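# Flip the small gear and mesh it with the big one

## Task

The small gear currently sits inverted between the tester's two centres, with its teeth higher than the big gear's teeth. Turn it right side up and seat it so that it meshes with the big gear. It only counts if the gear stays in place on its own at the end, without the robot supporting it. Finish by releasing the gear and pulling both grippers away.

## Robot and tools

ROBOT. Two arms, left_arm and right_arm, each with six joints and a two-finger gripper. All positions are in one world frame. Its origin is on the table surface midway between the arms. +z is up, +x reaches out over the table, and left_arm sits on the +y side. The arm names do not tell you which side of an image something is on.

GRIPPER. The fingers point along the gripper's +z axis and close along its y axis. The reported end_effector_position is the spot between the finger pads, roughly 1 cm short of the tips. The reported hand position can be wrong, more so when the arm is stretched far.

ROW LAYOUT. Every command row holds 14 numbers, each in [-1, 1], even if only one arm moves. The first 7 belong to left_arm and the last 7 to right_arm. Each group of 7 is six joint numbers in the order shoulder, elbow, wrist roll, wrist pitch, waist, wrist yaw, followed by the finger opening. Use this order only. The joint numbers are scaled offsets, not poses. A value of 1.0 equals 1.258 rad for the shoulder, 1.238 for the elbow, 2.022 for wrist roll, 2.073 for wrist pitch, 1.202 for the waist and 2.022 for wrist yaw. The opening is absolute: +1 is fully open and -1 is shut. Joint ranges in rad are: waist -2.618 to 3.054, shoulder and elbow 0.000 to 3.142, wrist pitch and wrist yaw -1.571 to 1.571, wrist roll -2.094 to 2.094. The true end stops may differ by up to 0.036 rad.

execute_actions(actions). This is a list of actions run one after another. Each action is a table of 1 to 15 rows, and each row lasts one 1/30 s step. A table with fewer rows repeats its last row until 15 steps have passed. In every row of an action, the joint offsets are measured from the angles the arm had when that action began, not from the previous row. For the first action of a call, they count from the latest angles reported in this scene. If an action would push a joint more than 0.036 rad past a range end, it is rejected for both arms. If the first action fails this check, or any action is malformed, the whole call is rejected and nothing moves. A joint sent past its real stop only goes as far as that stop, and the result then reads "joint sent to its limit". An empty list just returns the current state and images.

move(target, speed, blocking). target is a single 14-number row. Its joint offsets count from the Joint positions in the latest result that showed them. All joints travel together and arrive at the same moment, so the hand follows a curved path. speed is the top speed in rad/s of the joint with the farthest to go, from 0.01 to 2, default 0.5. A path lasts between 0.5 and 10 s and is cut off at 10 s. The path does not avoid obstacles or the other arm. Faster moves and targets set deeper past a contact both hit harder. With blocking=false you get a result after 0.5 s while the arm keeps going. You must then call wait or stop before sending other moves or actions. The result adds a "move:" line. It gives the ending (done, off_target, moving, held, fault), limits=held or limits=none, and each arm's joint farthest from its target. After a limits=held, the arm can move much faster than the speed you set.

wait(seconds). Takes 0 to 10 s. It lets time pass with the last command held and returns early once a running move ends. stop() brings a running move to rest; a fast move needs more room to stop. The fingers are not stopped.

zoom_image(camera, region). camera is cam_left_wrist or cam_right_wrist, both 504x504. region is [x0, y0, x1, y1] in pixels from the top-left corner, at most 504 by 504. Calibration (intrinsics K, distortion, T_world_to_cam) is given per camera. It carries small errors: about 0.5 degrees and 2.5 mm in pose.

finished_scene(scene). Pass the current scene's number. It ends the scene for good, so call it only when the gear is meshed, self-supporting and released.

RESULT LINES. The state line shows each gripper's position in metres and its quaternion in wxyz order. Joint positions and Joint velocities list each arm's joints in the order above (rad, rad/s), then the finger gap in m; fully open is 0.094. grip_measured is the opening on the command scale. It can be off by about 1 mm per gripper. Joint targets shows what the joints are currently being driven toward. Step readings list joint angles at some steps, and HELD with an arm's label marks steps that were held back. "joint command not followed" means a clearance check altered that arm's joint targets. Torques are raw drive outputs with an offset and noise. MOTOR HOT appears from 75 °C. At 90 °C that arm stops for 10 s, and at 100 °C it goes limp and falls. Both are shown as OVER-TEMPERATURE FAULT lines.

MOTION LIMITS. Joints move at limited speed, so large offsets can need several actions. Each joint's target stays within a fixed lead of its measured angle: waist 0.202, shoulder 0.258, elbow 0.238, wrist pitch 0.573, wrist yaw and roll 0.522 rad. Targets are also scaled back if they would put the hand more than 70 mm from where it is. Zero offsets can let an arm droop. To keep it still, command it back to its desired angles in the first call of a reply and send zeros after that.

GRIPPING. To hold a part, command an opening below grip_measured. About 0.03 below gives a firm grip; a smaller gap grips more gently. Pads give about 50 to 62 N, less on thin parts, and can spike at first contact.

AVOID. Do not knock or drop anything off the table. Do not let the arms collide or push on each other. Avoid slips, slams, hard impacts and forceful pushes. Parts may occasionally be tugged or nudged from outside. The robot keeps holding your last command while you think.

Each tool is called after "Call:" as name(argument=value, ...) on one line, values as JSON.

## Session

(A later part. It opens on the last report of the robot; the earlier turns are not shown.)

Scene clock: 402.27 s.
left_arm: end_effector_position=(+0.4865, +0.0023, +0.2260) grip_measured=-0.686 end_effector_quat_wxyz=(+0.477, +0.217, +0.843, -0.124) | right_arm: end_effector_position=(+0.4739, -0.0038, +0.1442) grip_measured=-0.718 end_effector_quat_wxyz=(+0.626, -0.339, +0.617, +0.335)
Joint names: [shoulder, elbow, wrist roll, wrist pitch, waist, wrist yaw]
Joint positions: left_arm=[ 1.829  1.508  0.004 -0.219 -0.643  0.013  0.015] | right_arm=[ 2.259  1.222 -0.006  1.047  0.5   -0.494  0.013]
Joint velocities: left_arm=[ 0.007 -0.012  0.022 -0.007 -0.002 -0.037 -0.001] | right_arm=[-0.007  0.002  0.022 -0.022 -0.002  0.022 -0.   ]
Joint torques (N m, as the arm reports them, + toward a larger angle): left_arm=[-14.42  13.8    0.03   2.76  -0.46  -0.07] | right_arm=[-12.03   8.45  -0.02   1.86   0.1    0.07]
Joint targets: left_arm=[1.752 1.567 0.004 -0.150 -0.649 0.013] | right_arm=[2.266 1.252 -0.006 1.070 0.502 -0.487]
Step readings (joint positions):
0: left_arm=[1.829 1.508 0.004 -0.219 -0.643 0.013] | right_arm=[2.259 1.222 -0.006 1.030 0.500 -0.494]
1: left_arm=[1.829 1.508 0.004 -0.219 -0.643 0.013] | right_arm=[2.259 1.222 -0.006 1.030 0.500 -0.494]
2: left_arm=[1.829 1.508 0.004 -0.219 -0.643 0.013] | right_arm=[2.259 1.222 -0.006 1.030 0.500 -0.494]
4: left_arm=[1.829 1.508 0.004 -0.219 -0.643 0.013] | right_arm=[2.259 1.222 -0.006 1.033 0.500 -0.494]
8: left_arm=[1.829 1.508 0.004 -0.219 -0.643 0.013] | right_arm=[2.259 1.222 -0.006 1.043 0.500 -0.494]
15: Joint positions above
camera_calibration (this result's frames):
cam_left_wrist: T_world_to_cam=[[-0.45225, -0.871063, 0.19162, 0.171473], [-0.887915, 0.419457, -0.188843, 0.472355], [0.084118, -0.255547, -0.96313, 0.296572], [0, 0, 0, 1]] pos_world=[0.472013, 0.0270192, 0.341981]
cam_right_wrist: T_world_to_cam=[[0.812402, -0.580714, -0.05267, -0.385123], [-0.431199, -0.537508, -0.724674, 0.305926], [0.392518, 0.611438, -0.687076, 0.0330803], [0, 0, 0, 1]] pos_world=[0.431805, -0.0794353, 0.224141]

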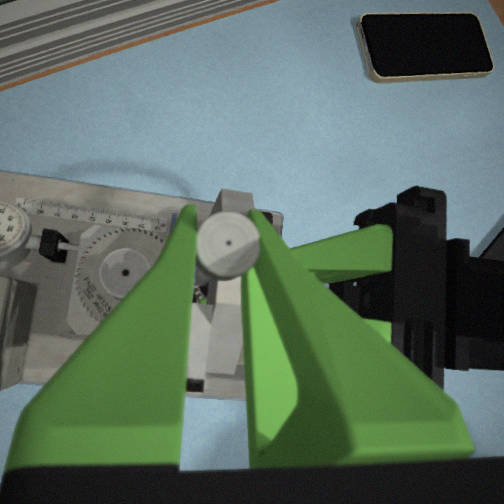

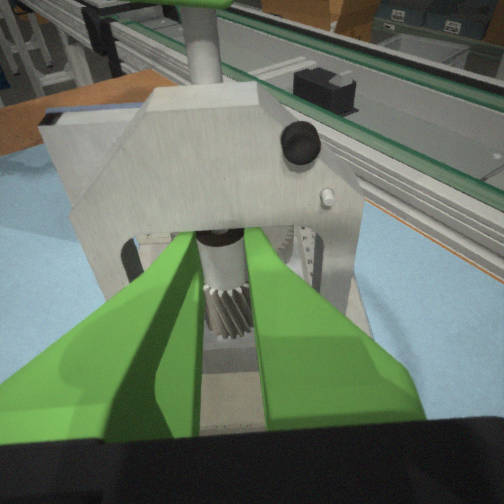

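Call:
execute_actions(actions=[[[-0.063,0.049,0,0.034,-0.005,0,-0.73,0.007,0.029,0,0.003,0.004,0.004,-0.77],[-0.063,0.049,0,0.034,-0.005,0,-0.73,0.009,0.034,0,-0.003,0.005,0.005,-0.77],[-0.063,0.049,0,0.034,-0.005,0,-0.73,0.011,0.038,0,-0.006,0.006,0.006,-0.77],[-0.063,0.049,0,0.034,-0.005,0,-0.73,0.013,0.042,0,-0.008,0.007,0.0065,-0.77],[-0.063,0.049,0,0.034,-0.005,0,-0.73,0.015,0.046,0,-0.01,0.008,0.007,-0.77],[-0.063,0.049,0,0.034,-0.005,0,-0.73,0.017,0.05,0,-0.012,0.009,0.008,-0.77],[-0.063,0.049,0,0.034,-0.005,0,-0.73,0.019,0.054,0,-0.014,0.01,0.009,-0.77],[-0.063,0.049,0,0.034,-0.005,0,-0.73,0.022,0.057,0,-0.015,0.011,0.0095,-0.77],[-0.063,0.049,0,0.034,-0.005,0,-0.73,0.024,0.06,0,-0.0165,0.012,0.01,-0.77]]])

Call:
wait(seconds=0.4)

Scene clock: 414.90 s.
left_arm: end_effector_position=(+0.4865, +0.0023, +0.2260) grip_measured=-0.686 end_effector_quat_wxyz=(+0.477, +0.217, +0.843, -0.124) | right_arm: end_effector_position=(+0.4802, +0.0004, +0.1444) grip_measured=-0.718 end_effector_quat_wxyz=(+0.627, -0.337, +0.618, +0.334)
Joint names: [shoulder, elbow, wrist roll, wrist pitch, waist, wrist yaw]
Joint positions: left_arm=[ 1.829  1.508  0.004 -0.219 -0.643  0.013  0.015] | right_arm=[ 2.277  1.259 -0.006  1.028  0.504 -0.484  0.013]
Joint velocities: left_arm=[-0.002  0.007 -0.081 -0.037 -0.002  0.051 -0.   ] | right_arm=[-0.012 -0.027 -0.066  0.037  0.017  0.007  0.001]
Joint torques (N m, as the arm reports them, + toward a larger angle): left_arm=[-14.31  13.72   0.     2.75  -0.26  -0.08] | right_arm=[-11.77   9.12   0.     1.51   0.96   0.12]
Joint targets: left_arm=[1.752 1.567 0.004 -0.150 -0.649 0.013] | right_arm=[2.290 1.296 -0.006 1.013 0.514 -0.473]
Step readings (joint positions):
0: left_arm=[1.829 1.508 0.004 -0.219 -0.643 0.013] | right_arm=[2.259 1.222 -0.006 1.048 0.500 -0.494]
1: left_arm=[1.829 1.508 0.004 -0.219 -0.643 0.013] | right_arm=[2.259 1.222 -0.006 1.048 0.500 -0.494]
2: left_arm=[1.829 1.508 0.004 -0.219 -0.643 0.013] | right_arm=[2.259 1.222 -0.006 1.048 0.500 -0.493]
4: left_arm=[1.829 1.508 0.004 -0.219 -0.643 0.013] | right_arm=[2.260 1.227 -0.006 1.045 0.500 -0.492]
8: left_arm=[1.829 1.508 0.004 -0.219 -0.643 0.013] | right_arm=[2.271 1.249 -0.006 1.032 0.501 -0.488]
15: Joint positions above
camera_calibration (this result's frames):
cam_left_wrist: T_world_to_cam=[[-0.45225, -0.871063, 0.19162, 0.171473], [-0.887915, 0.419457, -0.188843, 0.472355], [0.084118, -0.255547, -0.96313, 0.296572], [0, 0, 0, 1]] pos_world=[0.472013, 0.0270192, 0.341981]
cam_right_wrist: T_world_to_cam=[[0.808805, -0.585677, -0.0530815, -0.385919], [-0.434989, -0.535072, -0.724212, 0.312714], [0.395752, 0.608836, -0.687531, 0.0266553], [0, 0, 0, 1]] pos_world=[0.437611, -0.0749281, 0.224312]

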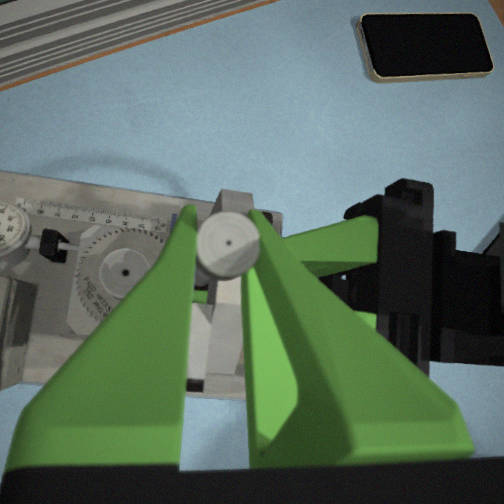

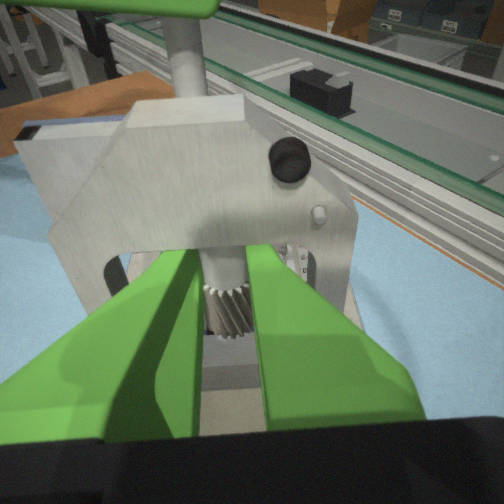

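Scene clock: 415.30 s.
left_arm: end_effector_position=(+0.4865, +0.0023, +0.2260) grip_measured=-0.686 end_effector_quat_wxyz=(+0.477, +0.217, +0.843, -0.124) | right_arm: end_effector_position=(+0.4802, +0.0004, +0.1444) grip_measured=-0.718 end_effector_quat_wxyz=(+0.627, -0.337, +0.618, +0.334)
Joint names: [shoulder, elbow, wrist roll, wrist pitch, waist, wrist yaw]
Joint positions: left_arm=[ 1.829  1.508  0.004 -0.219 -0.643  0.013  0.015] | right_arm=[ 2.277  1.259 -0.006  1.028  0.504 -0.484  0.013]
Joint velocities: left_arm=[-0.002 -0.007  0.022 -0.037  0.007 -0.037  0.001] | right_arm=[-0.007 -0.002 -0.007 -0.022  0.012  0.037 -0.001]
Joint torques (N m, as the arm reports them, + toward a larger angle): left_arm=[-14.53  13.74  -0.03   2.8   -0.53  -0.01] | right_arm=[-11.69   9.23   0.     1.5    0.98   0.11]
Joint targets: left_arm=[1.752 1.567 0.004 -0.150 -0.649 0.013] | right_arm=[2.290 1.296 -0.006 1.013 0.514 -0.473]
wait: 0.40 s; at rest by 0.17 s
camera_calibration (this result's frames):
cam_left_wrist: T_world_to_cam=[[-0.45225, -0.871063, 0.19162, 0.171473], [-0.887915, 0.419457, -0.188843, 0.472355], [0.084118, -0.255547, -0.96313, 0.296572], [0, 0, 0, 1]] pos_world=[0.472013, 0.0270192, 0.341981]
cam_right_wrist: T_world_to_cam=[[0.808805, -0.585677, -0.0530815, -0.385919], [-0.434989, -0.535072, -0.724212, 0.312714], [0.395752, 0.608836, -0.687531, 0.0266553], [0, 0, 0, 1]] pos_world=[0.437611, -0.0749281, 0.224312]

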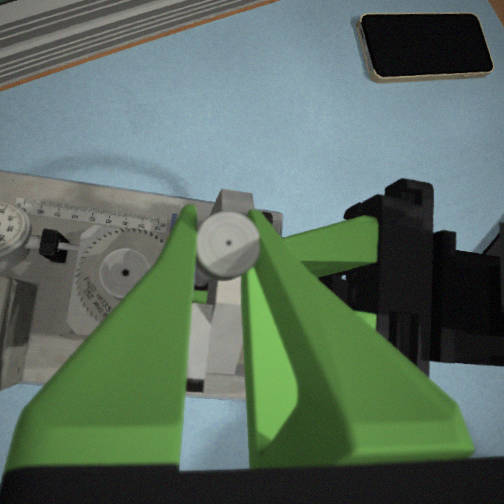

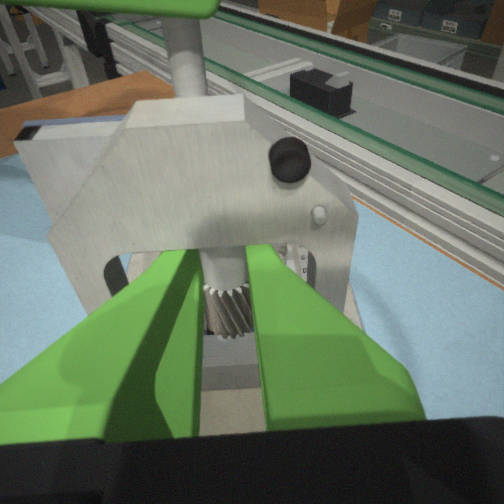

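Call:
execute_actions(actions=[[[-0.063,0.049,0,0.034,-0.005,0,-0.73,0.008,0.029,0,-0.003,0.010,0,-0.77],[-0.063,0.049,0,0.034,-0.005,0,-0.73,0.008,0.029,0,-0.003,0.0125,0,-0.77]]])

Scene clock: 419.93 s.
left_arm: end_effector_position=(+0.4865, +0.0023, +0.2260) grip_measured=-0.686 end_effector_quat_wxyz=(+0.477, +0.217, +0.843, -0.124) | right_arm: end_effector_position=(+0.4802, +0.0004, +0.1444) grip_measured=-0.718 end_effector_quat_wxyz=(+0.627, -0.337, +0.618, +0.334)
Joint names: [shoulder, elbow, wrist roll, wrist pitch, waist, wrist yaw]
Joint positions: left_arm=[ 1.829  1.508  0.004 -0.219 -0.643  0.013  0.015] | right_arm=[ 2.277  1.259 -0.006  1.028  0.504 -0.484  0.013]
Joint velocities: left_arm=[ 0.007 -0.007  0.051 -0.037 -0.012 -0.081 -0.001] | right_arm=[ 0.002  0.007 -0.007 -0.022  0.012 -0.051 -0.001]
Joint torques (N m, as the arm reports them, + toward a larger angle): left_arm=[-14.44  13.93   0.01   2.81  -0.36  -0.02] | right_arm=[-11.88   9.06   0.01   1.6    1.31   0.  ]
Joint targets: left_arm=[1.752 1.567 0.004 -0.150 -0.649 0.013] | right_arm=[2.287 1.294 -0.006 1.021 0.519 -0.484]
Step readings (joint positions):
0: left_arm=[1.829 1.508 0.004 -0.219 -0.643 0.013] | right_arm=[2.277 1.259 -0.006 1.028 0.504 -0.484]
1: left_arm=[1.829 1.508 0.004 -0.219 -0.643 0.013] | right_arm=[2.277 1.259 -0.006 1.028 0.504 -0.484]
2: left_arm=[1.829 1.508 0.004 -0.219 -0.643 0.013] | right_arm=[2.277 1.259 -0.006 1.028 0.504 -0.484]
4: left_arm=[1.829 1.508 0.004 -0.219 -0.643 0.013] | right_arm=[2.277 1.259 -0.006 1.028 0.504 -0.484]
8: left_arm=[1.829 1.508 0.004 -0.219 -0.643 0.013] | right_arm=[2.277 1.259 -0.006 1.028 0.504 -0.484]
15: Joint positions above
camera_calibration (this result's frames):
cam_left_wrist: T_world_to_cam=[[-0.45225, -0.871063, 0.19162, 0.171473], [-0.887915, 0.419457, -0.188843, 0.472355], [0.084118, -0.255547, -0.96313, 0.296572], [0, 0, 0, 1]] pos_world=[0.472013, 0.0270192, 0.341981]
cam_right_wrist: T_world_to_cam=[[0.808805, -0.585677, -0.0530815, -0.385919], [-0.434989, -0.535072, -0.724212, 0.312714], [0.395752, 0.608836, -0.687531, 0.0266553], [0, 0, 0, 1]] pos_world=[0.437611, -0.0749281, 0.224312]

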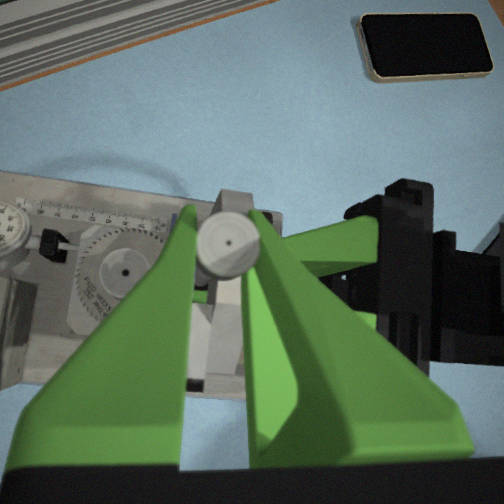

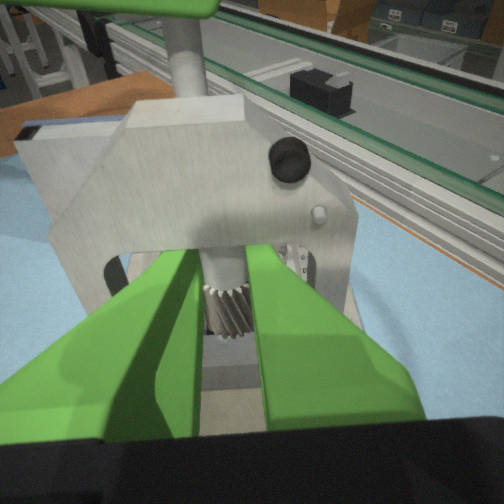

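Use yaw for finer pure-lateral motion.

Call:
execute_actions(actions=[[[-0.063,0.049,0,0.034,-0.005,0,-0.73,0.008,0.029,0,-0.003,0.009,-0.004,-0.77],[-0.063,0.049,0,0.034,-0.005,0,-0.73,0.008,0.029,0,-0.003,0.009,-0.007,-0.77],[-0.063,0.049,0,0.034,-0.005,0,-0.73,0.008,0.029,0,-0.003,0.009,-0.011,-0.77]]])

Scene clock: 424.67 s.
left_arm: end_effector_position=(+0.4865, +0.0023, +0.2260) grip_measured=-0.686 end_effector_quat_wxyz=(+0.477, +0.217, +0.843, -0.124) | right_arm: end_effector_position=(+0.4799, +0.0006, +0.1444) grip_measured=-0.718 end_effector_quat_wxyz=(+0.626, -0.338, +0.618, +0.334)
Joint names: [shoulder, elbow, wrist roll, wrist pitch, waist, wrist yaw]
Joint positions: left_arm=[ 1.829  1.508  0.004 -0.219 -0.643  0.013  0.015] | right_arm=[ 2.277  1.259 -0.006  1.028  0.504 -0.485  0.013]
Joint velocities: left_arm=[-0.002 -0.017  0.022  0.007 -0.002 -0.037 -0.   ] | right_arm=[ 0.007 -0.017 -0.037 -0.037 -0.007 -0.022  0.   ]
Joint torques (N m, as the arm reports them, + toward a larger angle): left_arm=[-14.45  13.76   0.02   2.78  -0.23  -0.03] | right_arm=[-11.84   9.01   0.01   1.6    0.86  -0.21]
Joint targets: left_arm=[1.752 1.567 0.004 -0.150 -0.649 0.013] | right_arm=[2.287 1.294 -0.006 1.021 0.515 -0.506]
Step readings (joint positions):
0: left_arm=[1.829 1.508 0.004 -0.219 -0.643 0.013] | right_arm=[2.277 1.259 -0.006 1.028 0.504 -0.484]
1: left_arm=[1.829 1.508 0.004 -0.219 -0.643 0.013] | right_arm=[2.277 1.259 -0.006 1.028 0.504 -0.484]
2: left_arm=[1.829 1.508 0.004 -0.219 -0.643 0.013] | right_arm=[2.277 1.259 -0.006 1.028 0.504 -0.485]
4: left_arm=[1.829 1.508 0.004 -0.219 -0.643 0.013] | right_arm=[2.277 1.259 -0.006 1.028 0.504 -0.485]
8: left_arm=[1.829 1.508 0.004 -0.219 -0.643 0.013] | right_arm=[2.277 1.259 -0.006 1.028 0.504 -0.485]
15: Joint positions above
camera_calibration (this result's frames):
cam_left_wrist: T_world_to_cam=[[-0.45225, -0.871063, 0.19162, 0.171473], [-0.887915, 0.419457, -0.188843, 0.472355], [0.084118, -0.255547, -0.96313, 0.296572], [0, 0, 0, 1]] pos_world=[0.472013, 0.0270192, 0.341981]
cam_right_wrist: T_world_to_cam=[[0.809921, -0.584134, -0.0530659, -0.386119], [-0.433962, -0.535911, -0.724207, 0.312196], [0.394595, 0.609579, -0.687537, 0.0272083], [0, 0, 0, 1]] pos_world=[0.43747, -0.0748212, 0.224312]

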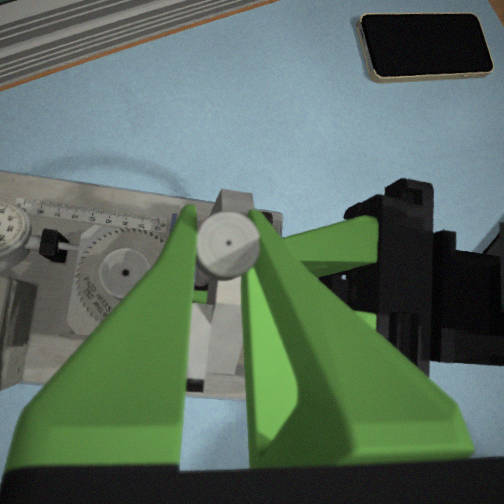

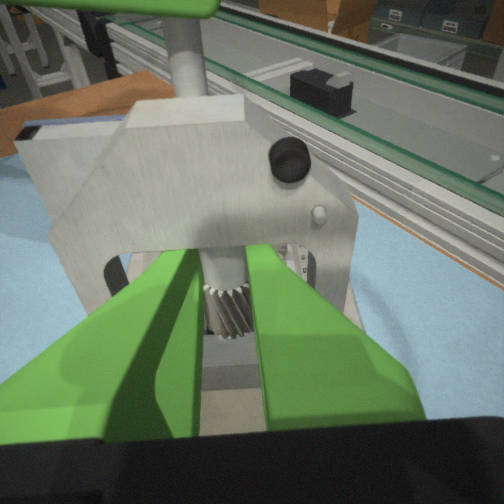

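Resisted by the big gear. More yaw.

Call:
execute_actions(actions=[[[-0.063,0.049,0,0.034,-0.005,0,-0.73,0.008,0.029,0,-0.003,0.011,-0.013,-0.77],[-0.063,0.049,0,0.034,-0.005,0,-0.73,0.008,0.029,0,-0.003,0.012,-0.016,-0.77],[-0.063,0.049,0,0.034,-0.005,0,-0.73,0.008,0.029,0,-0.003,0.013,-0.02,-0.77]]])

Scene clock: 431.43 s.
left_arm: end_effector_position=(+0.4865, +0.0023, +0.2260) grip_measured=-0.686 end_effector_quat_wxyz=(+0.477, +0.217, +0.843, -0.124) | right_arm: end_effector_position=(+0.4796, +0.0008, +0.1444) grip_measured=-0.718 end_effector_quat_wxyz=(+0.626, -0.338, +0.618, +0.335)
Joint names: [shoulder, elbow, wrist roll, wrist pitch, waist, wrist yaw]
Joint positions: left_arm=[ 1.829  1.508  0.004 -0.219 -0.643  0.013  0.015] | right_arm=[ 2.277  1.259 -0.006  1.028  0.504 -0.487  0.013]
Joint velocities: left_arm=[ 0.002 -0.002 -0.066  0.007 -0.012 -0.022  0.001] | right_arm=[-0.007 -0.007  0.007  0.037 -0.012  0.007  0.   ]
Joint torques (N m, as the arm reports them, + toward a larger angle): left_arm=[-14.39  13.89  -0.01   2.83  -0.42  -0.02] | right_arm=[-11.87   8.9    0.     1.59   1.37  -0.35]
Joint targets: left_arm=[1.752 1.567 0.004 -0.150 -0.649 0.013] | right_arm=[2.287 1.294 -0.006 1.021 0.519 -0.526]
Step readings (joint positions):
0: left_arm=[1.829 1.508 0.004 -0.219 -0.643 0.013] | right_arm=[2.277 1.259 -0.006 1.028 0.504 -0.485]
1: left_arm=[1.829 1.508 0.004 -0.219 -0.643 0.013] | right_arm=[2.277 1.259 -0.006 1.028 0.504 -0.486]
2: left_arm=[1.829 1.508 0.004 -0.219 -0.643 0.013] | right_arm=[2.277 1.259 -0.006 1.028 0.504 -0.486]
4: left_arm=[1.829 1.508 0.004 -0.219 -0.643 0.013] | right_arm=[2.277 1.259 -0.006 1.028 0.504 -0.487]
8: left_arm=[1.829 1.508 0.004 -0.219 -0.643 0.013] | right_arm=[2.277 1.259 -0.006 1.028 0.504 -0.487]
15: Joint positions above
camera_calibration (this result's frames):
cam_left_wrist: T_world_to_cam=[[-0.45225, -0.871063, 0.19162, 0.171473], [-0.887915, 0.419457, -0.188843, 0.472355], [0.084118, -0.255547, -0.96313, 0.296572], [0, 0, 0, 1]] pos_world=[0.472013, 0.0270192, 0.341981]
cam_right_wrist: T_world_to_cam=[[0.811034, -0.582589, -0.0530504, -0.386317], [-0.432933, -0.536749, -0.724203, 0.311678], [0.393438, 0.61032, -0.687543, 0.0277615], [0, 0, 0, 1]] pos_world=[0.437329, -0.0747145, 0.224311]

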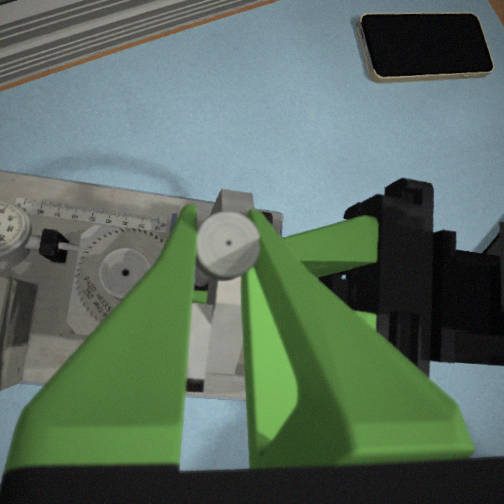

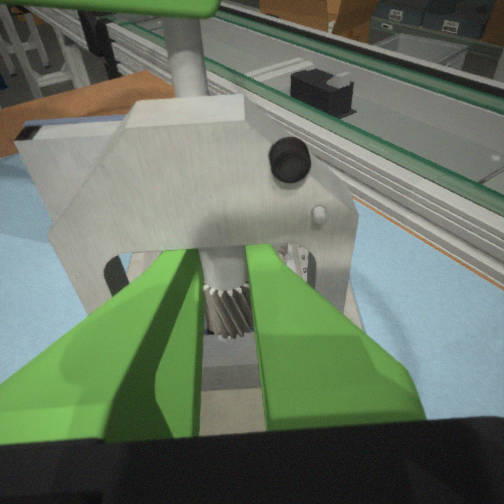

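Call:
zoom_image(camera="cam_right_wrist", region=[170, 230, 330, 390])

Call:
zoom_image(camera="cam_left_wrist", region=[0, 170, 260, 400])

Region (170, 230, 330, 390) of cam_right_wrist's 504x504 image, scaled by 3.150, with more detail than that image has.

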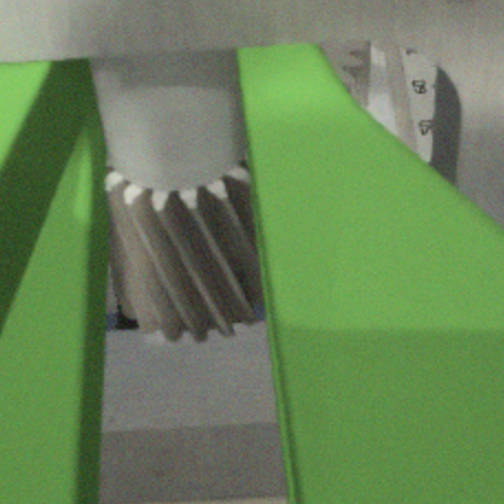

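Region (0, 170, 260, 400) of cam_left_wrist's 504x504 image, scaled by 1.938, with more detail than that image has; it fills the top 446 rows of this view, and the rest is white.

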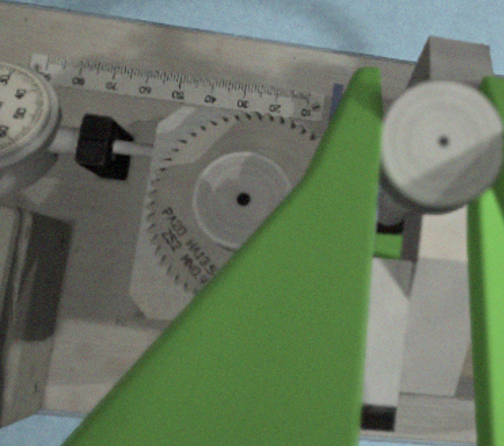

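Call:
execute_actions(actions=[[[-0.063,0.049,0,0.034,-0.005,0,-0.73,0.008,0.02,0,0.005,0.011,-0.013,-0.77],[-0.063,0.049,0,0.034,-0.005,0,-0.73,0.008,0.02,0,0.01,0.011,-0.013,-0.77],[-0.063,0.049,0,0.034,-0.005,0,-0.73,0.008,0.02,0,0.015,0.011,-0.013,-0.77]]])

Scene clock: 445.10 s.
left_arm: end_effector_position=(+0.4865, +0.0023, +0.2260) grip_measured=-0.686 end_effector_quat_wxyz=(+0.477, +0.217, +0.843, -0.124) | right_arm: end_effector_position=(+0.4796, +0.0008, +0.1446) grip_measured=-0.718 end_effector_quat_wxyz=(+0.626, -0.338, +0.617, +0.335)
Joint names: [shoulder, elbow, wrist roll, wrist pitch, waist, wrist yaw]
Joint positions: left_arm=[ 1.829  1.508  0.004 -0.219 -0.643  0.013  0.015] | right_arm=[ 2.277  1.259 -0.006  1.029  0.504 -0.487  0.013]
Joint velocities: left_arm=[ 0.007  0.017  0.051  0.022 -0.012 -0.051  0.   ] | right_arm=[-0.002 -0.012  0.051 -0.007 -0.012 -0.037  0.   ]
Joint torques (N m, as the arm reports them, + toward a larger angle): left_arm=[-14.46  13.8    0.04   2.77  -0.71  -0.04] | right_arm=[-11.84   8.17  -0.02   1.95   1.06  -0.23]
Joint targets: left_arm=[1.752 1.567 0.004 -0.150 -0.649 0.013] | right_arm=[2.287 1.283 -0.006 1.059 0.517 -0.514]
Step readings (joint positions):
0: left_arm=[1.829 1.508 0.004 -0.219 -0.643 0.013] | right_arm=[2.277 1.259 -0.006 1.028 0.504 -0.487]
1: left_arm=[1.829 1.508 0.004 -0.219 -0.643 0.013] | right_arm=[2.277 1.259 -0.006 1.028 0.504 -0.487]
2: left_arm=[1.829 1.508 0.004 -0.219 -0.643 0.013] | right_arm=[2.277 1.259 -0.006 1.028 0.504 -0.487]
4: left_arm=[1.829 1.508 0.004 -0.219 -0.643 0.013] | right_arm=[2.277 1.259 -0.006 1.029 0.504 -0.487]
8: left_arm=[1.829 1.508 0.004 -0.219 -0.643 0.013] | right_arm=[2.277 1.259 -0.006 1.029 0.504 -0.487]
15: Joint positions above
camera_calibration (this result's frames):
cam_left_wrist: T_world_to_cam=[[-0.45225, -0.871063, 0.19162, 0.171473], [-0.887915, 0.419457, -0.188843, 0.472355], [0.084118, -0.255547, -0.96313, 0.296572], [0, 0, 0, 1]] pos_world=[0.472013, 0.0270192, 0.341981]
cam_right_wrist: T_world_to_cam=[[0.811087, -0.58256, -0.0525604, -0.386398], [-0.432207, -0.536348, -0.724933, 0.311622], [0.394126, 0.610701, -0.686811, 0.027506], [0, 0, 0, 1]] pos_world=[0.437247, -0.0747598, 0.224488]

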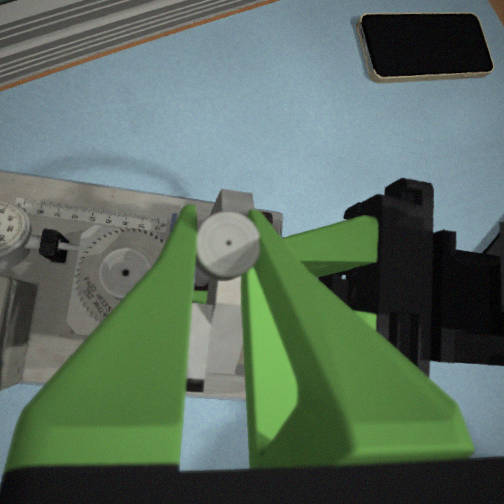

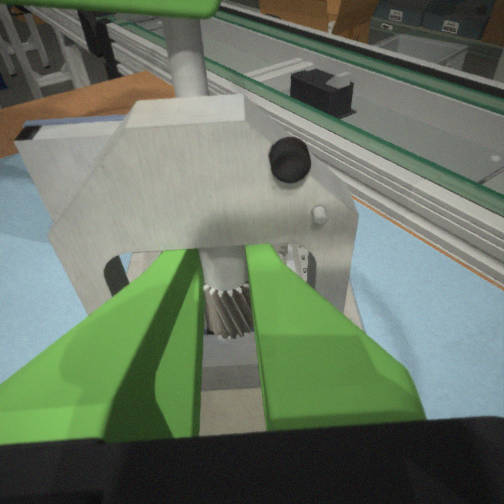

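Call:
execute_actions(actions=[[[-0.063,0.049,0,0.034,-0.005,0,-0.73,0.008,0.02,0,0,0.008,-0.009,-0.77],[-0.063,0.049,0,0.034,-0.005,0,-0.73,0.008,0.02,0,-0.006,0.008,-0.009,-0.77],[-0.063,0.049,0,0.034,-0.005,0,-0.73,0.008,0.02,0,-0.013,0.008,-0.009,-0.77]]])

Scene clock: 452.30 s.
left_arm: end_effector_position=(+0.4865, +0.0023, +0.2260) grip_measured=-0.686 end_effector_quat_wxyz=(+0.477, +0.217, +0.843, -0.124) | right_arm: end_effector_position=(+0.4797, +0.0007, +0.1441) grip_measured=-0.718 end_effector_quat_wxyz=(+0.626, -0.338, +0.618, +0.335)
Joint names: [shoulder, elbow, wrist roll, wrist pitch, waist, wrist yaw]
Joint positions: left_arm=[ 1.829  1.508  0.004 -0.219 -0.643  0.013  0.015] | right_arm=[ 2.277  1.259 -0.006  1.027  0.504 -0.487  0.013]
Joint velocities: left_arm=[-0.012 -0.017  0.081 -0.066 -0.012  0.037 -0.   ] | right_arm=[ 0.012  0.012 -0.022  0.051  0.017 -0.022 -0.001]
Joint torques (N m, as the arm reports them, + toward a larger angle): left_arm=[-14.64  13.76   0.02   2.77  -0.34   0.01] | right_arm=[-11.97   8.14  -0.02   1.38   0.73  -0.15]
Joint targets: left_arm=[1.752 1.567 0.004 -0.150 -0.649 0.013] | right_arm=[2.287 1.283 -0.006 1.002 0.513 -0.506]
Step readings (joint positions):
0: left_arm=[1.829 1.508 0.004 -0.219 -0.643 0.013] | right_arm=[2.277 1.259 -0.006 1.029 0.504 -0.487]
1: left_arm=[1.829 1.508 0.004 -0.219 -0.643 0.013] | right_arm=[2.277 1.259 -0.006 1.029 0.504 -0.487]
2: left_arm=[1.829 1.508 0.004 -0.219 -0.643 0.013] | right_arm=[2.277 1.259 -0.006 1.028 0.504 -0.487]
4: left_arm=[1.829 1.508 0.004 -0.219 -0.643 0.013] | right_arm=[2.277 1.259 -0.006 1.027 0.504 -0.487]
8: left_arm=[1.829 1.508 0.004 -0.219 -0.643 0.013] | right_arm=[2.277 1.259 -0.006 1.027 0.504 -0.487]
15: Joint positions above
camera_calibration (this result's frames):
cam_left_wrist: T_world_to_cam=[[-0.45225, -0.871063, 0.19162, 0.171473], [-0.887915, 0.419457, -0.188843, 0.472355], [0.084118, -0.255547, -0.96313, 0.296572], [0, 0, 0, 1]] pos_world=[0.472013, 0.0270192, 0.341981]
cam_right_wrist: T_world_to_cam=[[0.810536, -0.583237, -0.0535457, -0.386156], [-0.43407, -0.536815, -0.723473, 0.31194], [0.393212, 0.609643, -0.688273, 0.0277959], [0, 0, 0, 1]] pos_world=[0.437467, -0.0747119, 0.224135]

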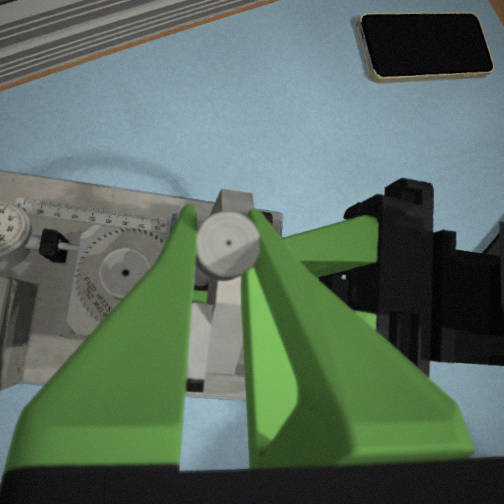

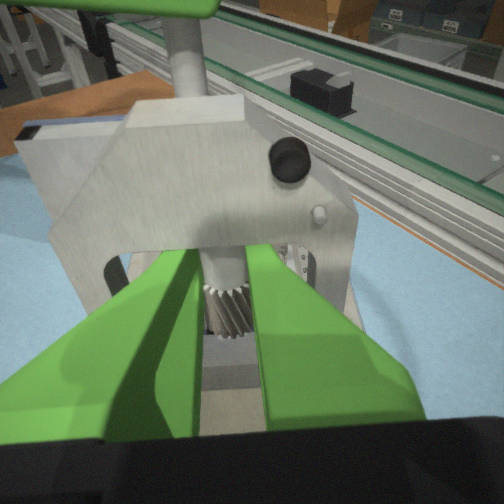

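Call:
execute_actions(actions=[[[-0.063,0.049,0,0.034,-0.005,0,-0.73,0.008,0.025,0,0,0.012,-0.015,-0.77],[-0.063,0.049,0,0.034,-0.005,0,-0.73,0.008,0.025,0,0,0.014,-0.018,-0.77],[-0.063,0.049,0,0.034,-0.005,0,-0.73,0.008,0.025,0,0,0.016,-0.021,-0.77],[-0.063,0.049,0,0.034,-0.005,0,-0.73,0.008,0.025,0,0,0.018,-0.024,-0.77],[-0.063,0.049,0,0.034,-0.005,0,-0.73,0.008,0.025,0,0,0.02,-0.027,-0.77]]])

Scene clock: 460.00 s.
left_arm: end_effector_position=(+0.4865, +0.0023, +0.2260) grip_measured=-0.686 end_effector_quat_wxyz=(+0.477, +0.217, +0.843, -0.124) | right_arm: end_effector_position=(+0.4791, +0.0011, +0.1441) grip_measured=-0.718 end_effector_quat_wxyz=(+0.625, -0.339, +0.618, +0.336)
Joint names: [shoulder, elbow, wrist roll, wrist pitch, waist, wrist yaw]
Joint positions: left_arm=[ 1.829  1.508  0.004 -0.219 -0.643  0.013  0.015] | right_arm=[ 2.277  1.259 -0.006  1.027  0.504 -0.491  0.013]
Joint velocities: left_arm=[-0.017  0.002 -0.022 -0.037 -0.007 -0.066 -0.   ] | right_arm=[-0.007 -0.007 -0.007 -0.037 -0.007 -0.037 -0.001]
Joint torques (N m, as the arm reports them, + toward a larger angle): left_arm=[-14.22  13.8    0.02   2.76  -0.16  -0.04] | right_arm=[-11.92   8.59  -0.01   1.65   2.07  -0.47]
Joint targets: left_arm=[1.752 1.567 0.004 -0.150 -0.649 0.013] | right_arm=[2.287 1.290 -0.006 1.027 0.528 -0.541]
Step readings (joint positions):
0: left_arm=[1.829 1.508 0.004 -0.219 -0.643 0.013] | right_arm=[2.277 1.259 -0.006 1.027 0.504 -0.487]
1: left_arm=[1.829 1.508 0.004 -0.219 -0.643 0.013] | right_arm=[2.277 1.259 -0.006 1.027 0.504 -0.487]
2: left_arm=[1.829 1.508 0.004 -0.219 -0.643 0.013] | right_arm=[2.277 1.259 -0.006 1.027 0.504 -0.487]
4: left_arm=[1.829 1.508 0.004 -0.219 -0.643 0.013] | right_arm=[2.277 1.259 -0.006 1.027 0.504 -0.488]
8: left_arm=[1.829 1.508 0.004 -0.219 -0.643 0.013] | right_arm=[2.277 1.259 -0.006 1.027 0.504 -0.490]
15: Joint positions above
camera_calibration (this result's frames):
cam_left_wrist: T_world_to_cam=[[-0.45225, -0.871063, 0.19162, 0.171473], [-0.887915, 0.419457, -0.188843, 0.472355], [0.084118, -0.255547, -0.96313, 0.296572], [0, 0, 0, 1]] pos_world=[0.472013, 0.0270192, 0.341981]
cam_right_wrist: T_world_to_cam=[[0.812977, -0.579832, -0.053516, -0.386588], [-0.431802, -0.538652, -0.723465, 0.3108], [0.390661, 0.611268, -0.688284, 0.0290133], [0, 0, 0, 1]] pos_world=[0.437156, -0.074478, 0.224133]

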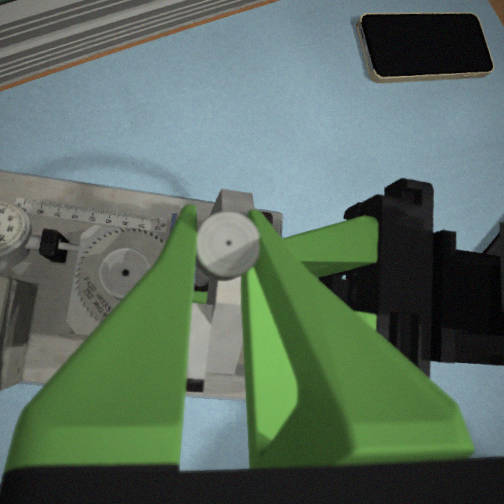

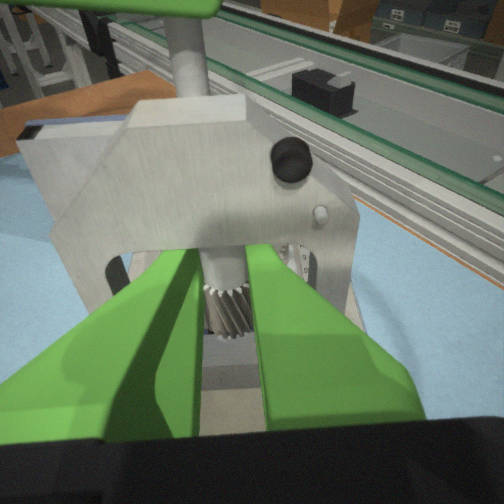

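Starting to creep; a bit more.

Call:
execute_actions(actions=[[[-0.063,0.049,0,0.034,-0.005,0,-0.73,0.008,0.025,0,0,0.021,-0.027,-0.77],[-0.063,0.049,0,0.034,-0.005,0,-0.73,0.008,0.025,0,0,0.022,-0.029,-0.77],[-0.063,0.049,0,0.034,-0.005,0,-0.73,0.008,0.025,0,0,0.023,-0.031,-0.77],[-0.063,0.049,0,0.034,-0.005,0,-0.73,0.008,0.025,0,0,0.024,-0.033,-0.77]]])

Scene clock: 467.37 s.
left_arm: end_effector_position=(+0.4865, +0.0023, +0.2260) grip_measured=-0.686 end_effector_quat_wxyz=(+0.477, +0.217, +0.843, -0.124) | right_arm: end_effector_position=(+0.4777, +0.0020, +0.1441) grip_measured=-0.718 end_effector_quat_wxyz=(+0.624, -0.342, +0.616, +0.339)
Joint names: [shoulder, elbow, wrist roll, wrist pitch, waist, wrist yaw]
Joint positions: left_arm=[ 1.829  1.508  0.004 -0.219 -0.643  0.013  0.015] | right_arm=[ 2.277  1.259 -0.006  1.027  0.504 -0.5    0.013]
Joint velocities: left_arm=[ 0.002 -0.012  0.007 -0.007 -0.012  0.037  0.   ] | right_arm=[-0.012  0.002 -0.007 -0.007  0.002  0.051 -0.   ]
Joint torques (N m, as the arm reports them, + toward a larger angle): left_arm=[-14.33  13.8    0.03   2.81  -0.46  -0.04] | right_arm=[-11.99   8.65  -0.04   1.67   2.56  -0.51]
Joint targets: left_arm=[1.752 1.567 0.004 -0.150 -0.649 0.013] | right_arm=[2.287 1.290 -0.006 1.027 0.533 -0.557]
Step readings (joint positions):
0: left_arm=[1.829 1.508 0.004 -0.219 -0.643 0.013] | right_arm=[2.277 1.259 -0.006 1.027 0.504 -0.491]
1: left_arm=[1.829 1.508 0.004 -0.219 -0.643 0.013] | right_arm=[2.277 1.259 -0.006 1.027 0.504 -0.491]
2: left_arm=[1.829 1.508 0.004 -0.219 -0.643 0.013] | right_arm=[2.277 1.259 -0.006 1.027 0.504 -0.492]
4: left_arm=[1.829 1.508 0.004 -0.219 -0.643 0.013] | right_arm=[2.277 1.259 -0.006 1.027 0.504 -0.495]
8: left_arm=[1.829 1.508 0.004 -0.219 -0.643 0.013] | right_arm=[2.277 1.259 -0.006 1.027 0.504 -0.499]
15: Joint positions above
camera_calibration (this result's frames):
cam_left_wrist: T_world_to_cam=[[-0.45225, -0.871063, 0.19162, 0.171473], [-0.887915, 0.419457, -0.188843, 0.472355], [0.084118, -0.255547, -0.96313, 0.296572], [0, 0, 0, 1]] pos_world=[0.472013, 0.0270192, 0.341981]
cam_right_wrist: T_world_to_cam=[[0.818253, -0.572368, -0.0534512, -0.387505], [-0.426827, -0.542628, -0.723446, 0.308306], [0.385073, 0.614776, -0.688309, 0.031673], [0, 0, 0, 1]] pos_world=[0.436474, -0.0739722, 0.22413]

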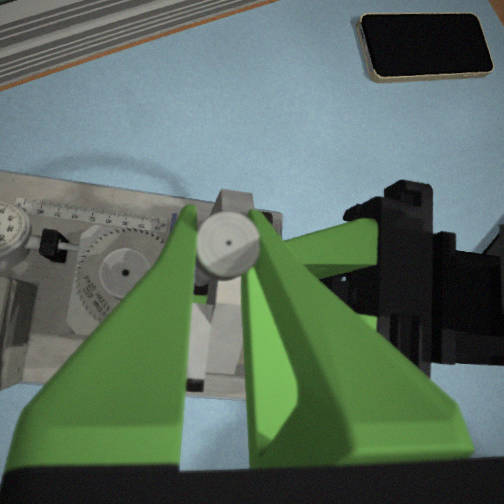

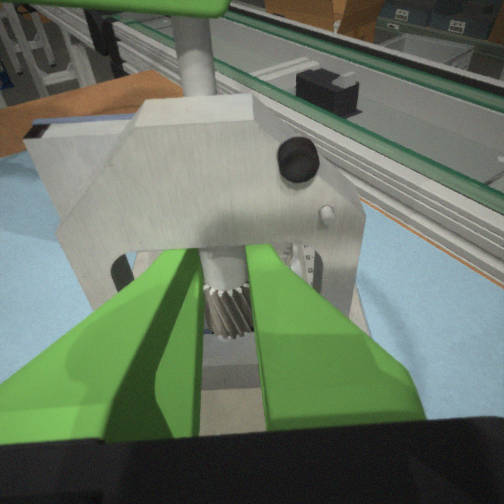

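Call:
execute_actions(actions=[[[-0.055,0.047,0,0.032,-0.005,0,-0.73,0.008,0.027,0,0,0.016,-0.015,-0.77],[-0.05,0.045,0,0.03,-0.005,0,-0.73,0.008,0.027,0,0,0.012,-0.01,-0.77],[-0.045,0.043,0,0.029,-0.005,0,-0.73,0.008,0.027,0,0,0.01,-0.007,-0.77],[-0.04,0.041,0,0.028,-0.005,0,-0.73,0.008,0.027,0,0,0.01,-0.007,-0.77],[-0.035,0.039,0,0.027,-0.005,0,-0.73,0.008,0.027,0,0,0.01,-0.007,-0.77],[-0.03,0.037,0,0.026,-0.005,0,-0.73,0.008,0.027,0,0,0.01,-0.007,-0.77],[-0.025,0.035,0,0.025,-0.005,0,-0.73,0.008,0.027,0,0,0.01,-0.007,-0.77],[-0.02,0.033,0,0.024,-0.005,0,-0.73,0.008,0.027,0,0,0.01,-0.007,-0.77]]])

Scene clock: 477.17 s.
left_arm: end_effector_position=(+0.4867, +0.0022, +0.2217) grip_measured=-0.686 end_effector_quat_wxyz=(+0.473, +0.217, +0.845, -0.123) | right_arm: end_effector_position=(+0.4781, +0.0018, +0.1441) grip_measured=-0.718 end_effector_quat_wxyz=(+0.624, -0.341, +0.616, +0.338)
Joint names: [shoulder, elbow, wrist roll, wrist pitch, waist, wrist yaw]
Joint positions: left_arm=[ 1.835  1.508  0.004 -0.223 -0.643  0.013  0.015] | right_arm=[ 2.277  1.259 -0.005  1.027  0.504 -0.498  0.013]
Joint velocities: left_arm=[-0.007  0.007 -0.081 -0.007  0.012  0.037  0.001] | right_arm=[-0.007 -0.002  0.007 -0.037 -0.012  0.066 -0.001]
Joint torques (N m, as the arm reports them, + toward a larger angle): left_arm=[-11.68  12.38   0.05   2.65  -0.49  -0.05] | right_arm=[-11.8    8.96  -0.03   1.65   1.18  -0.15]
Joint targets: left_arm=[1.803 1.549 0.004 -0.169 -0.649 0.013] | right_arm=[2.287 1.292 -0.006 1.027 0.516 -0.514]
Step readings (joint positions):
0: left_arm=[1.829 1.508 0.004 -0.219 -0.643 0.013] | right_arm=[2.277 1.259 -0.006 1.027 0.504 -0.500]
1: left_arm=[1.829 1.508 0.004 -0.219 -0.643 0.013] | right_arm=[2.277 1.259 -0.006 1.027 0.504 -0.500]
2: left_arm=[1.829 1.508 0.004 -0.219 -0.643 0.013] | right_arm=[2.277 1.259 -0.006 1.027 0.504 -0.499]
4: left_arm=[1.829 1.508 0.004 -0.219 -0.643 0.013] | right_arm=[2.277 1.259 -0.006 1.027 0.504 -0.498]
8: left_arm=[1.830 1.508 0.004 -0.219 -0.643 0.013] | right_arm=[2.277 1.259 -0.005 1.027 0.504 -0.498]
15: Joint positions above
camera_calibration (this result's frames):
cam_left_wrist: T_world_to_cam=[[-0.45051, -0.871993, 0.191488, 0.171472], [-0.889585, 0.42035, -0.178732, 0.470305], [0.0753606, -0.250866, -0.965084, 0.297117], [0, 0, 0, 1]] pos_world=[0.473235, 0.026366, 0.337966]
cam_right_wrist: T_world_to_cam=[[0.816924, -0.574225, -0.0538479, -0.387217], [-0.428305, -0.541491, -0.723424, 0.309036], [0.38625, 0.614046, -0.688301, 0.0311137], [0, 0, 0, 1]] pos_world=[0.436671, -0.0741146, 0.224129]

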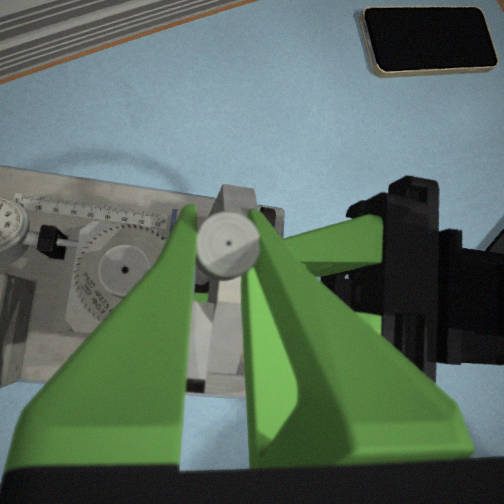

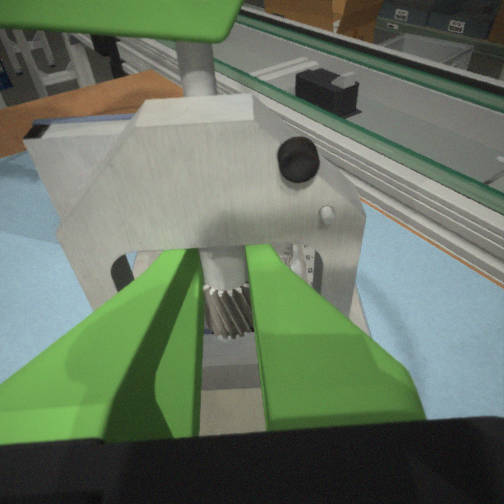

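Call:
execute_actions(actions=[[[-0.022,0.032,0,0.024,-0.005,0,-0.73,0.008,0.028,0,0,0.01,-0.007,-0.77],[-0.019,0.031,0,0.022,-0.005,0,-0.73,0.008,0.028,0,0,0.01,-0.007,-0.77],[-0.016,0.03,0,0.02,-0.005,0,-0.73,0.008,0.028,0,0,0.01,-0.007,-0.77],[-0.013,0.028,0,0.018,-0.005,0,-0.73,0.008,0.028,0,0,0.01,-0.007,-0.77],[-0.01,0.026,0,0.016,-0.005,0,-0.73,0.008,0.028,0,0,0.01,-0.007,-0.77],[-0.007,0.024,0,0.014,-0.005,0,-0.73,0.008,0.028,0,0,0.01,-0.007,-0.77]]])

Scene clock: 484.83 s.
left_arm: end_effector_position=(+0.4867, +0.0022, +0.2201) grip_measured=-0.686 end_effector_quat_wxyz=(+0.471, +0.217, +0.846, -0.123) | right_arm: end_effector_position=(+0.4782, +0.0017, +0.1441) grip_measured=-0.718 end_effector_quat_wxyz=(+0.624, -0.341, +0.617, +0.338)
Joint names: [shoulder, elbow, wrist roll, wrist pitch, waist, wrist yaw]
Joint positions: left_arm=[ 1.837  1.508  0.004 -0.225 -0.643  0.013  0.015] | right_arm=[ 2.277  1.259 -0.005  1.027  0.504 -0.497  0.013]
Joint velocities: left_arm=[-0.007 -0.002  0.095 -0.007  0.022 -0.022 -0.001] | right_arm=[-0.007  0.017 -0.022 -0.007 -0.012  0.007 -0.002]
Joint torques (N m, as the arm reports them, + toward a larger angle): left_arm=[-10.19  11.14   0.03   2.45  -0.61  -0.08] | right_arm=[-11.86   8.96   0.     1.65   1.08  -0.13]
Joint targets: left_arm=[1.826 1.538 0.004 -0.194 -0.649 0.013] | right_arm=[2.287 1.293 -0.005 1.027 0.516 -0.512]
Step readings (joint positions):
0: left_arm=[1.835 1.508 0.004 -0.223 -0.643 0.013] | right_arm=[2.277 1.259 -0.005 1.027 0.504 -0.498]
1: left_arm=[1.835 1.508 0.004 -0.223 -0.643 0.013] | right_arm=[2.277 1.259 -0.005 1.027 0.504 -0.497]
2: left_arm=[1.836 1.508 0.004 -0.223 -0.643 0.013] | right_arm=[2.277 1.259 -0.005 1.027 0.504 -0.497]
4: left_arm=[1.837 1.508 0.004 -0.224 -0.643 0.013] | right_arm=[2.277 1.259 -0.005 1.027 0.504 -0.497]
8: left_arm=[1.837 1.508 0.004 -0.225 -0.643 0.013] | right_arm=[2.277 1.259 -0.005 1.027 0.504 -0.497]
15: Joint positions above
camera_calibration (this result's frames):
cam_left_wrist: T_world_to_cam=[[-0.449802, -0.872372, 0.191429, 0.171452], [-0.890239, 0.420699, -0.174606, 0.46941], [0.0717878, -0.248956, -0.965851, 0.297458], [0, 0, 0, 1]] pos_world=[0.473652, 0.0261431, 0.336441]
cam_right_wrist: T_world_to_cam=[[0.81647, -0.574835, -0.0542339, -0.387079], [-0.428951, -0.541013, -0.723399, 0.309351], [0.386494, 0.613897, -0.688297, 0.030998], [0, 0, 0, 1]] pos_world=[0.436754, -0.0741732, 0.224127]

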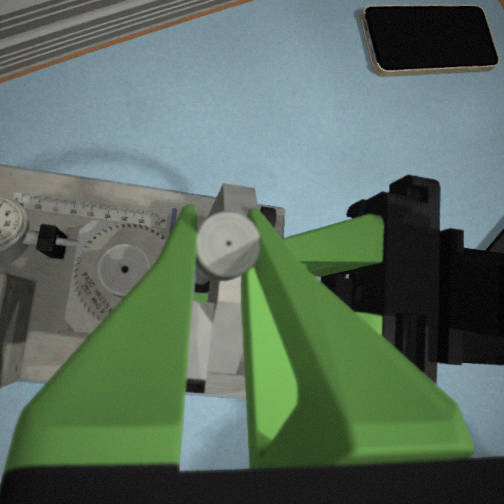

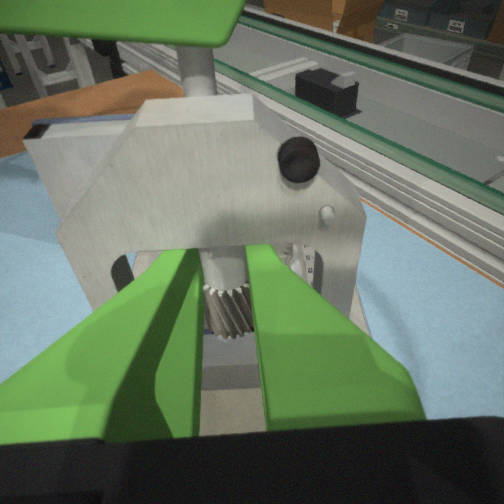

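Call:
execute_actions(actions=[[[-0.02,0.03,0,0.02,-0.005,0,-0.73,0.01,0.032,0,-0.002,0.012,-0.005,-0.77],[-0.03,0.035,0,0.024,-0.005,0,-0.73,0.011,0.035,0,-0.004,0.014,-0.003,-0.77],[-0.035,0.038,0,0.026,-0.005,0,-0.73,0.012,0.038,0,-0.006,0.016,-0.001,-0.77],[-0.035,0.038,0,0.026,-0.005,0,-0.73,0.013,0.041,0,-0.008,0.018,0,-0.77],[-0.035,0.038,0,0.026,-0.005,0,-0.73,0.014,0.044,0,-0.008,0.019,0,-0.77],[-0.035,0.038,0,0.026,-0.005,0,-0.73,0.015,0.047,0,-0.008,0.02,0,-0.77]]])

Scene clock: 495.03 s.
left_arm: end_effector_position=(+0.4867, +0.0022, +0.2201) grip_measured=-0.686 end_effector_quat_wxyz=(+0.471, +0.217, +0.846, -0.123) | right_arm: end_effector_position=(+0.4786, +0.0019, +0.1448) grip_measured=-0.718 end_effector_quat_wxyz=(+0.624, -0.341, +0.616, +0.338)
Joint names: [shoulder, elbow, wrist roll, wrist pitch, waist, wrist yaw]
Joint positions: left_arm=[ 1.837  1.508  0.004 -0.225 -0.643  0.013  0.015] | right_arm=[ 2.277  1.261 -0.005  1.025  0.504 -0.497  0.013]
Joint velocities: left_arm=[-0.002 -0.007 -0.095 -0.051  0.017 -0.037  0.   ] | right_arm=[-0.002  0.017  0.037  0.066  0.002  0.007 -0.   ]
Joint torques (N m, as the arm reports them, + toward a larger angle): left_arm=[-12.29  12.75   0.01   2.56  -0.27  -0.04] | right_arm=[-11.07  10.48   0.     1.5    2.1    0.03]
Joint targets: left_arm=[1.793 1.555 0.004 -0.171 -0.649 0.013] | right_arm=[2.296 1.317 -0.005 1.010 0.528 -0.497]
Step readings (joint positions):
0: left_arm=[1.837 1.508 0.004 -0.225 -0.643 0.013] | right_arm=[2.277 1.259 -0.005 1.027 0.504 -0.497]
1: left_arm=[1.837 1.508 0.004 -0.225 -0.643 0.013] | right_arm=[2.277 1.259 -0.005 1.027 0.504 -0.497]
2: left_arm=[1.837 1.508 0.004 -0.225 -0.643 0.013] | right_arm=[2.277 1.259 -0.005 1.027 0.504 -0.496]
4: left_arm=[1.837 1.508 0.004 -0.225 -0.643 0.013] | right_arm=[2.277 1.260 -0.005 1.026 0.504 -0.496]
8: left_arm=[1.837 1.508 0.004 -0.225 -0.643 0.013] | right_arm=[2.277 1.261 -0.005 1.025 0.504 -0.497]
15: Joint positions above
camera_calibration (this result's frames):
cam_left_wrist: T_world_to_cam=[[-0.449802, -0.872372, 0.191429, 0.171452], [-0.890239, 0.420699, -0.174606, 0.46941], [0.0717878, -0.248956, -0.965851, 0.297458], [0, 0, 0, 1]] pos_world=[0.473652, 0.0261431, 0.336441]
cam_right_wrist: T_world_to_cam=[[0.816509, -0.574791, -0.0541147, -0.38728], [-0.428457, -0.540465, -0.724101, 0.31005], [0.38696, 0.614421, -0.687568, 0.0308788], [0, 0, 0, 1]] pos_world=[0.437111, -0.0740066, 0.224781]

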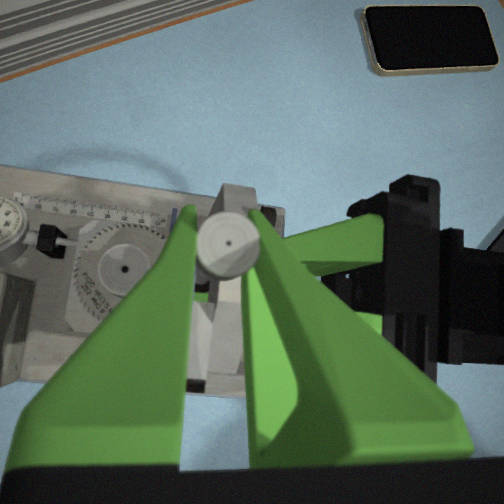

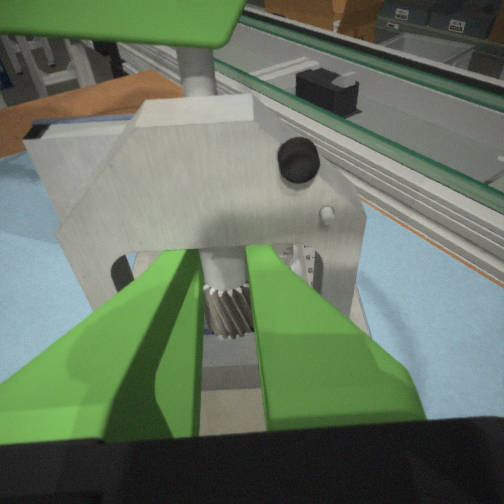

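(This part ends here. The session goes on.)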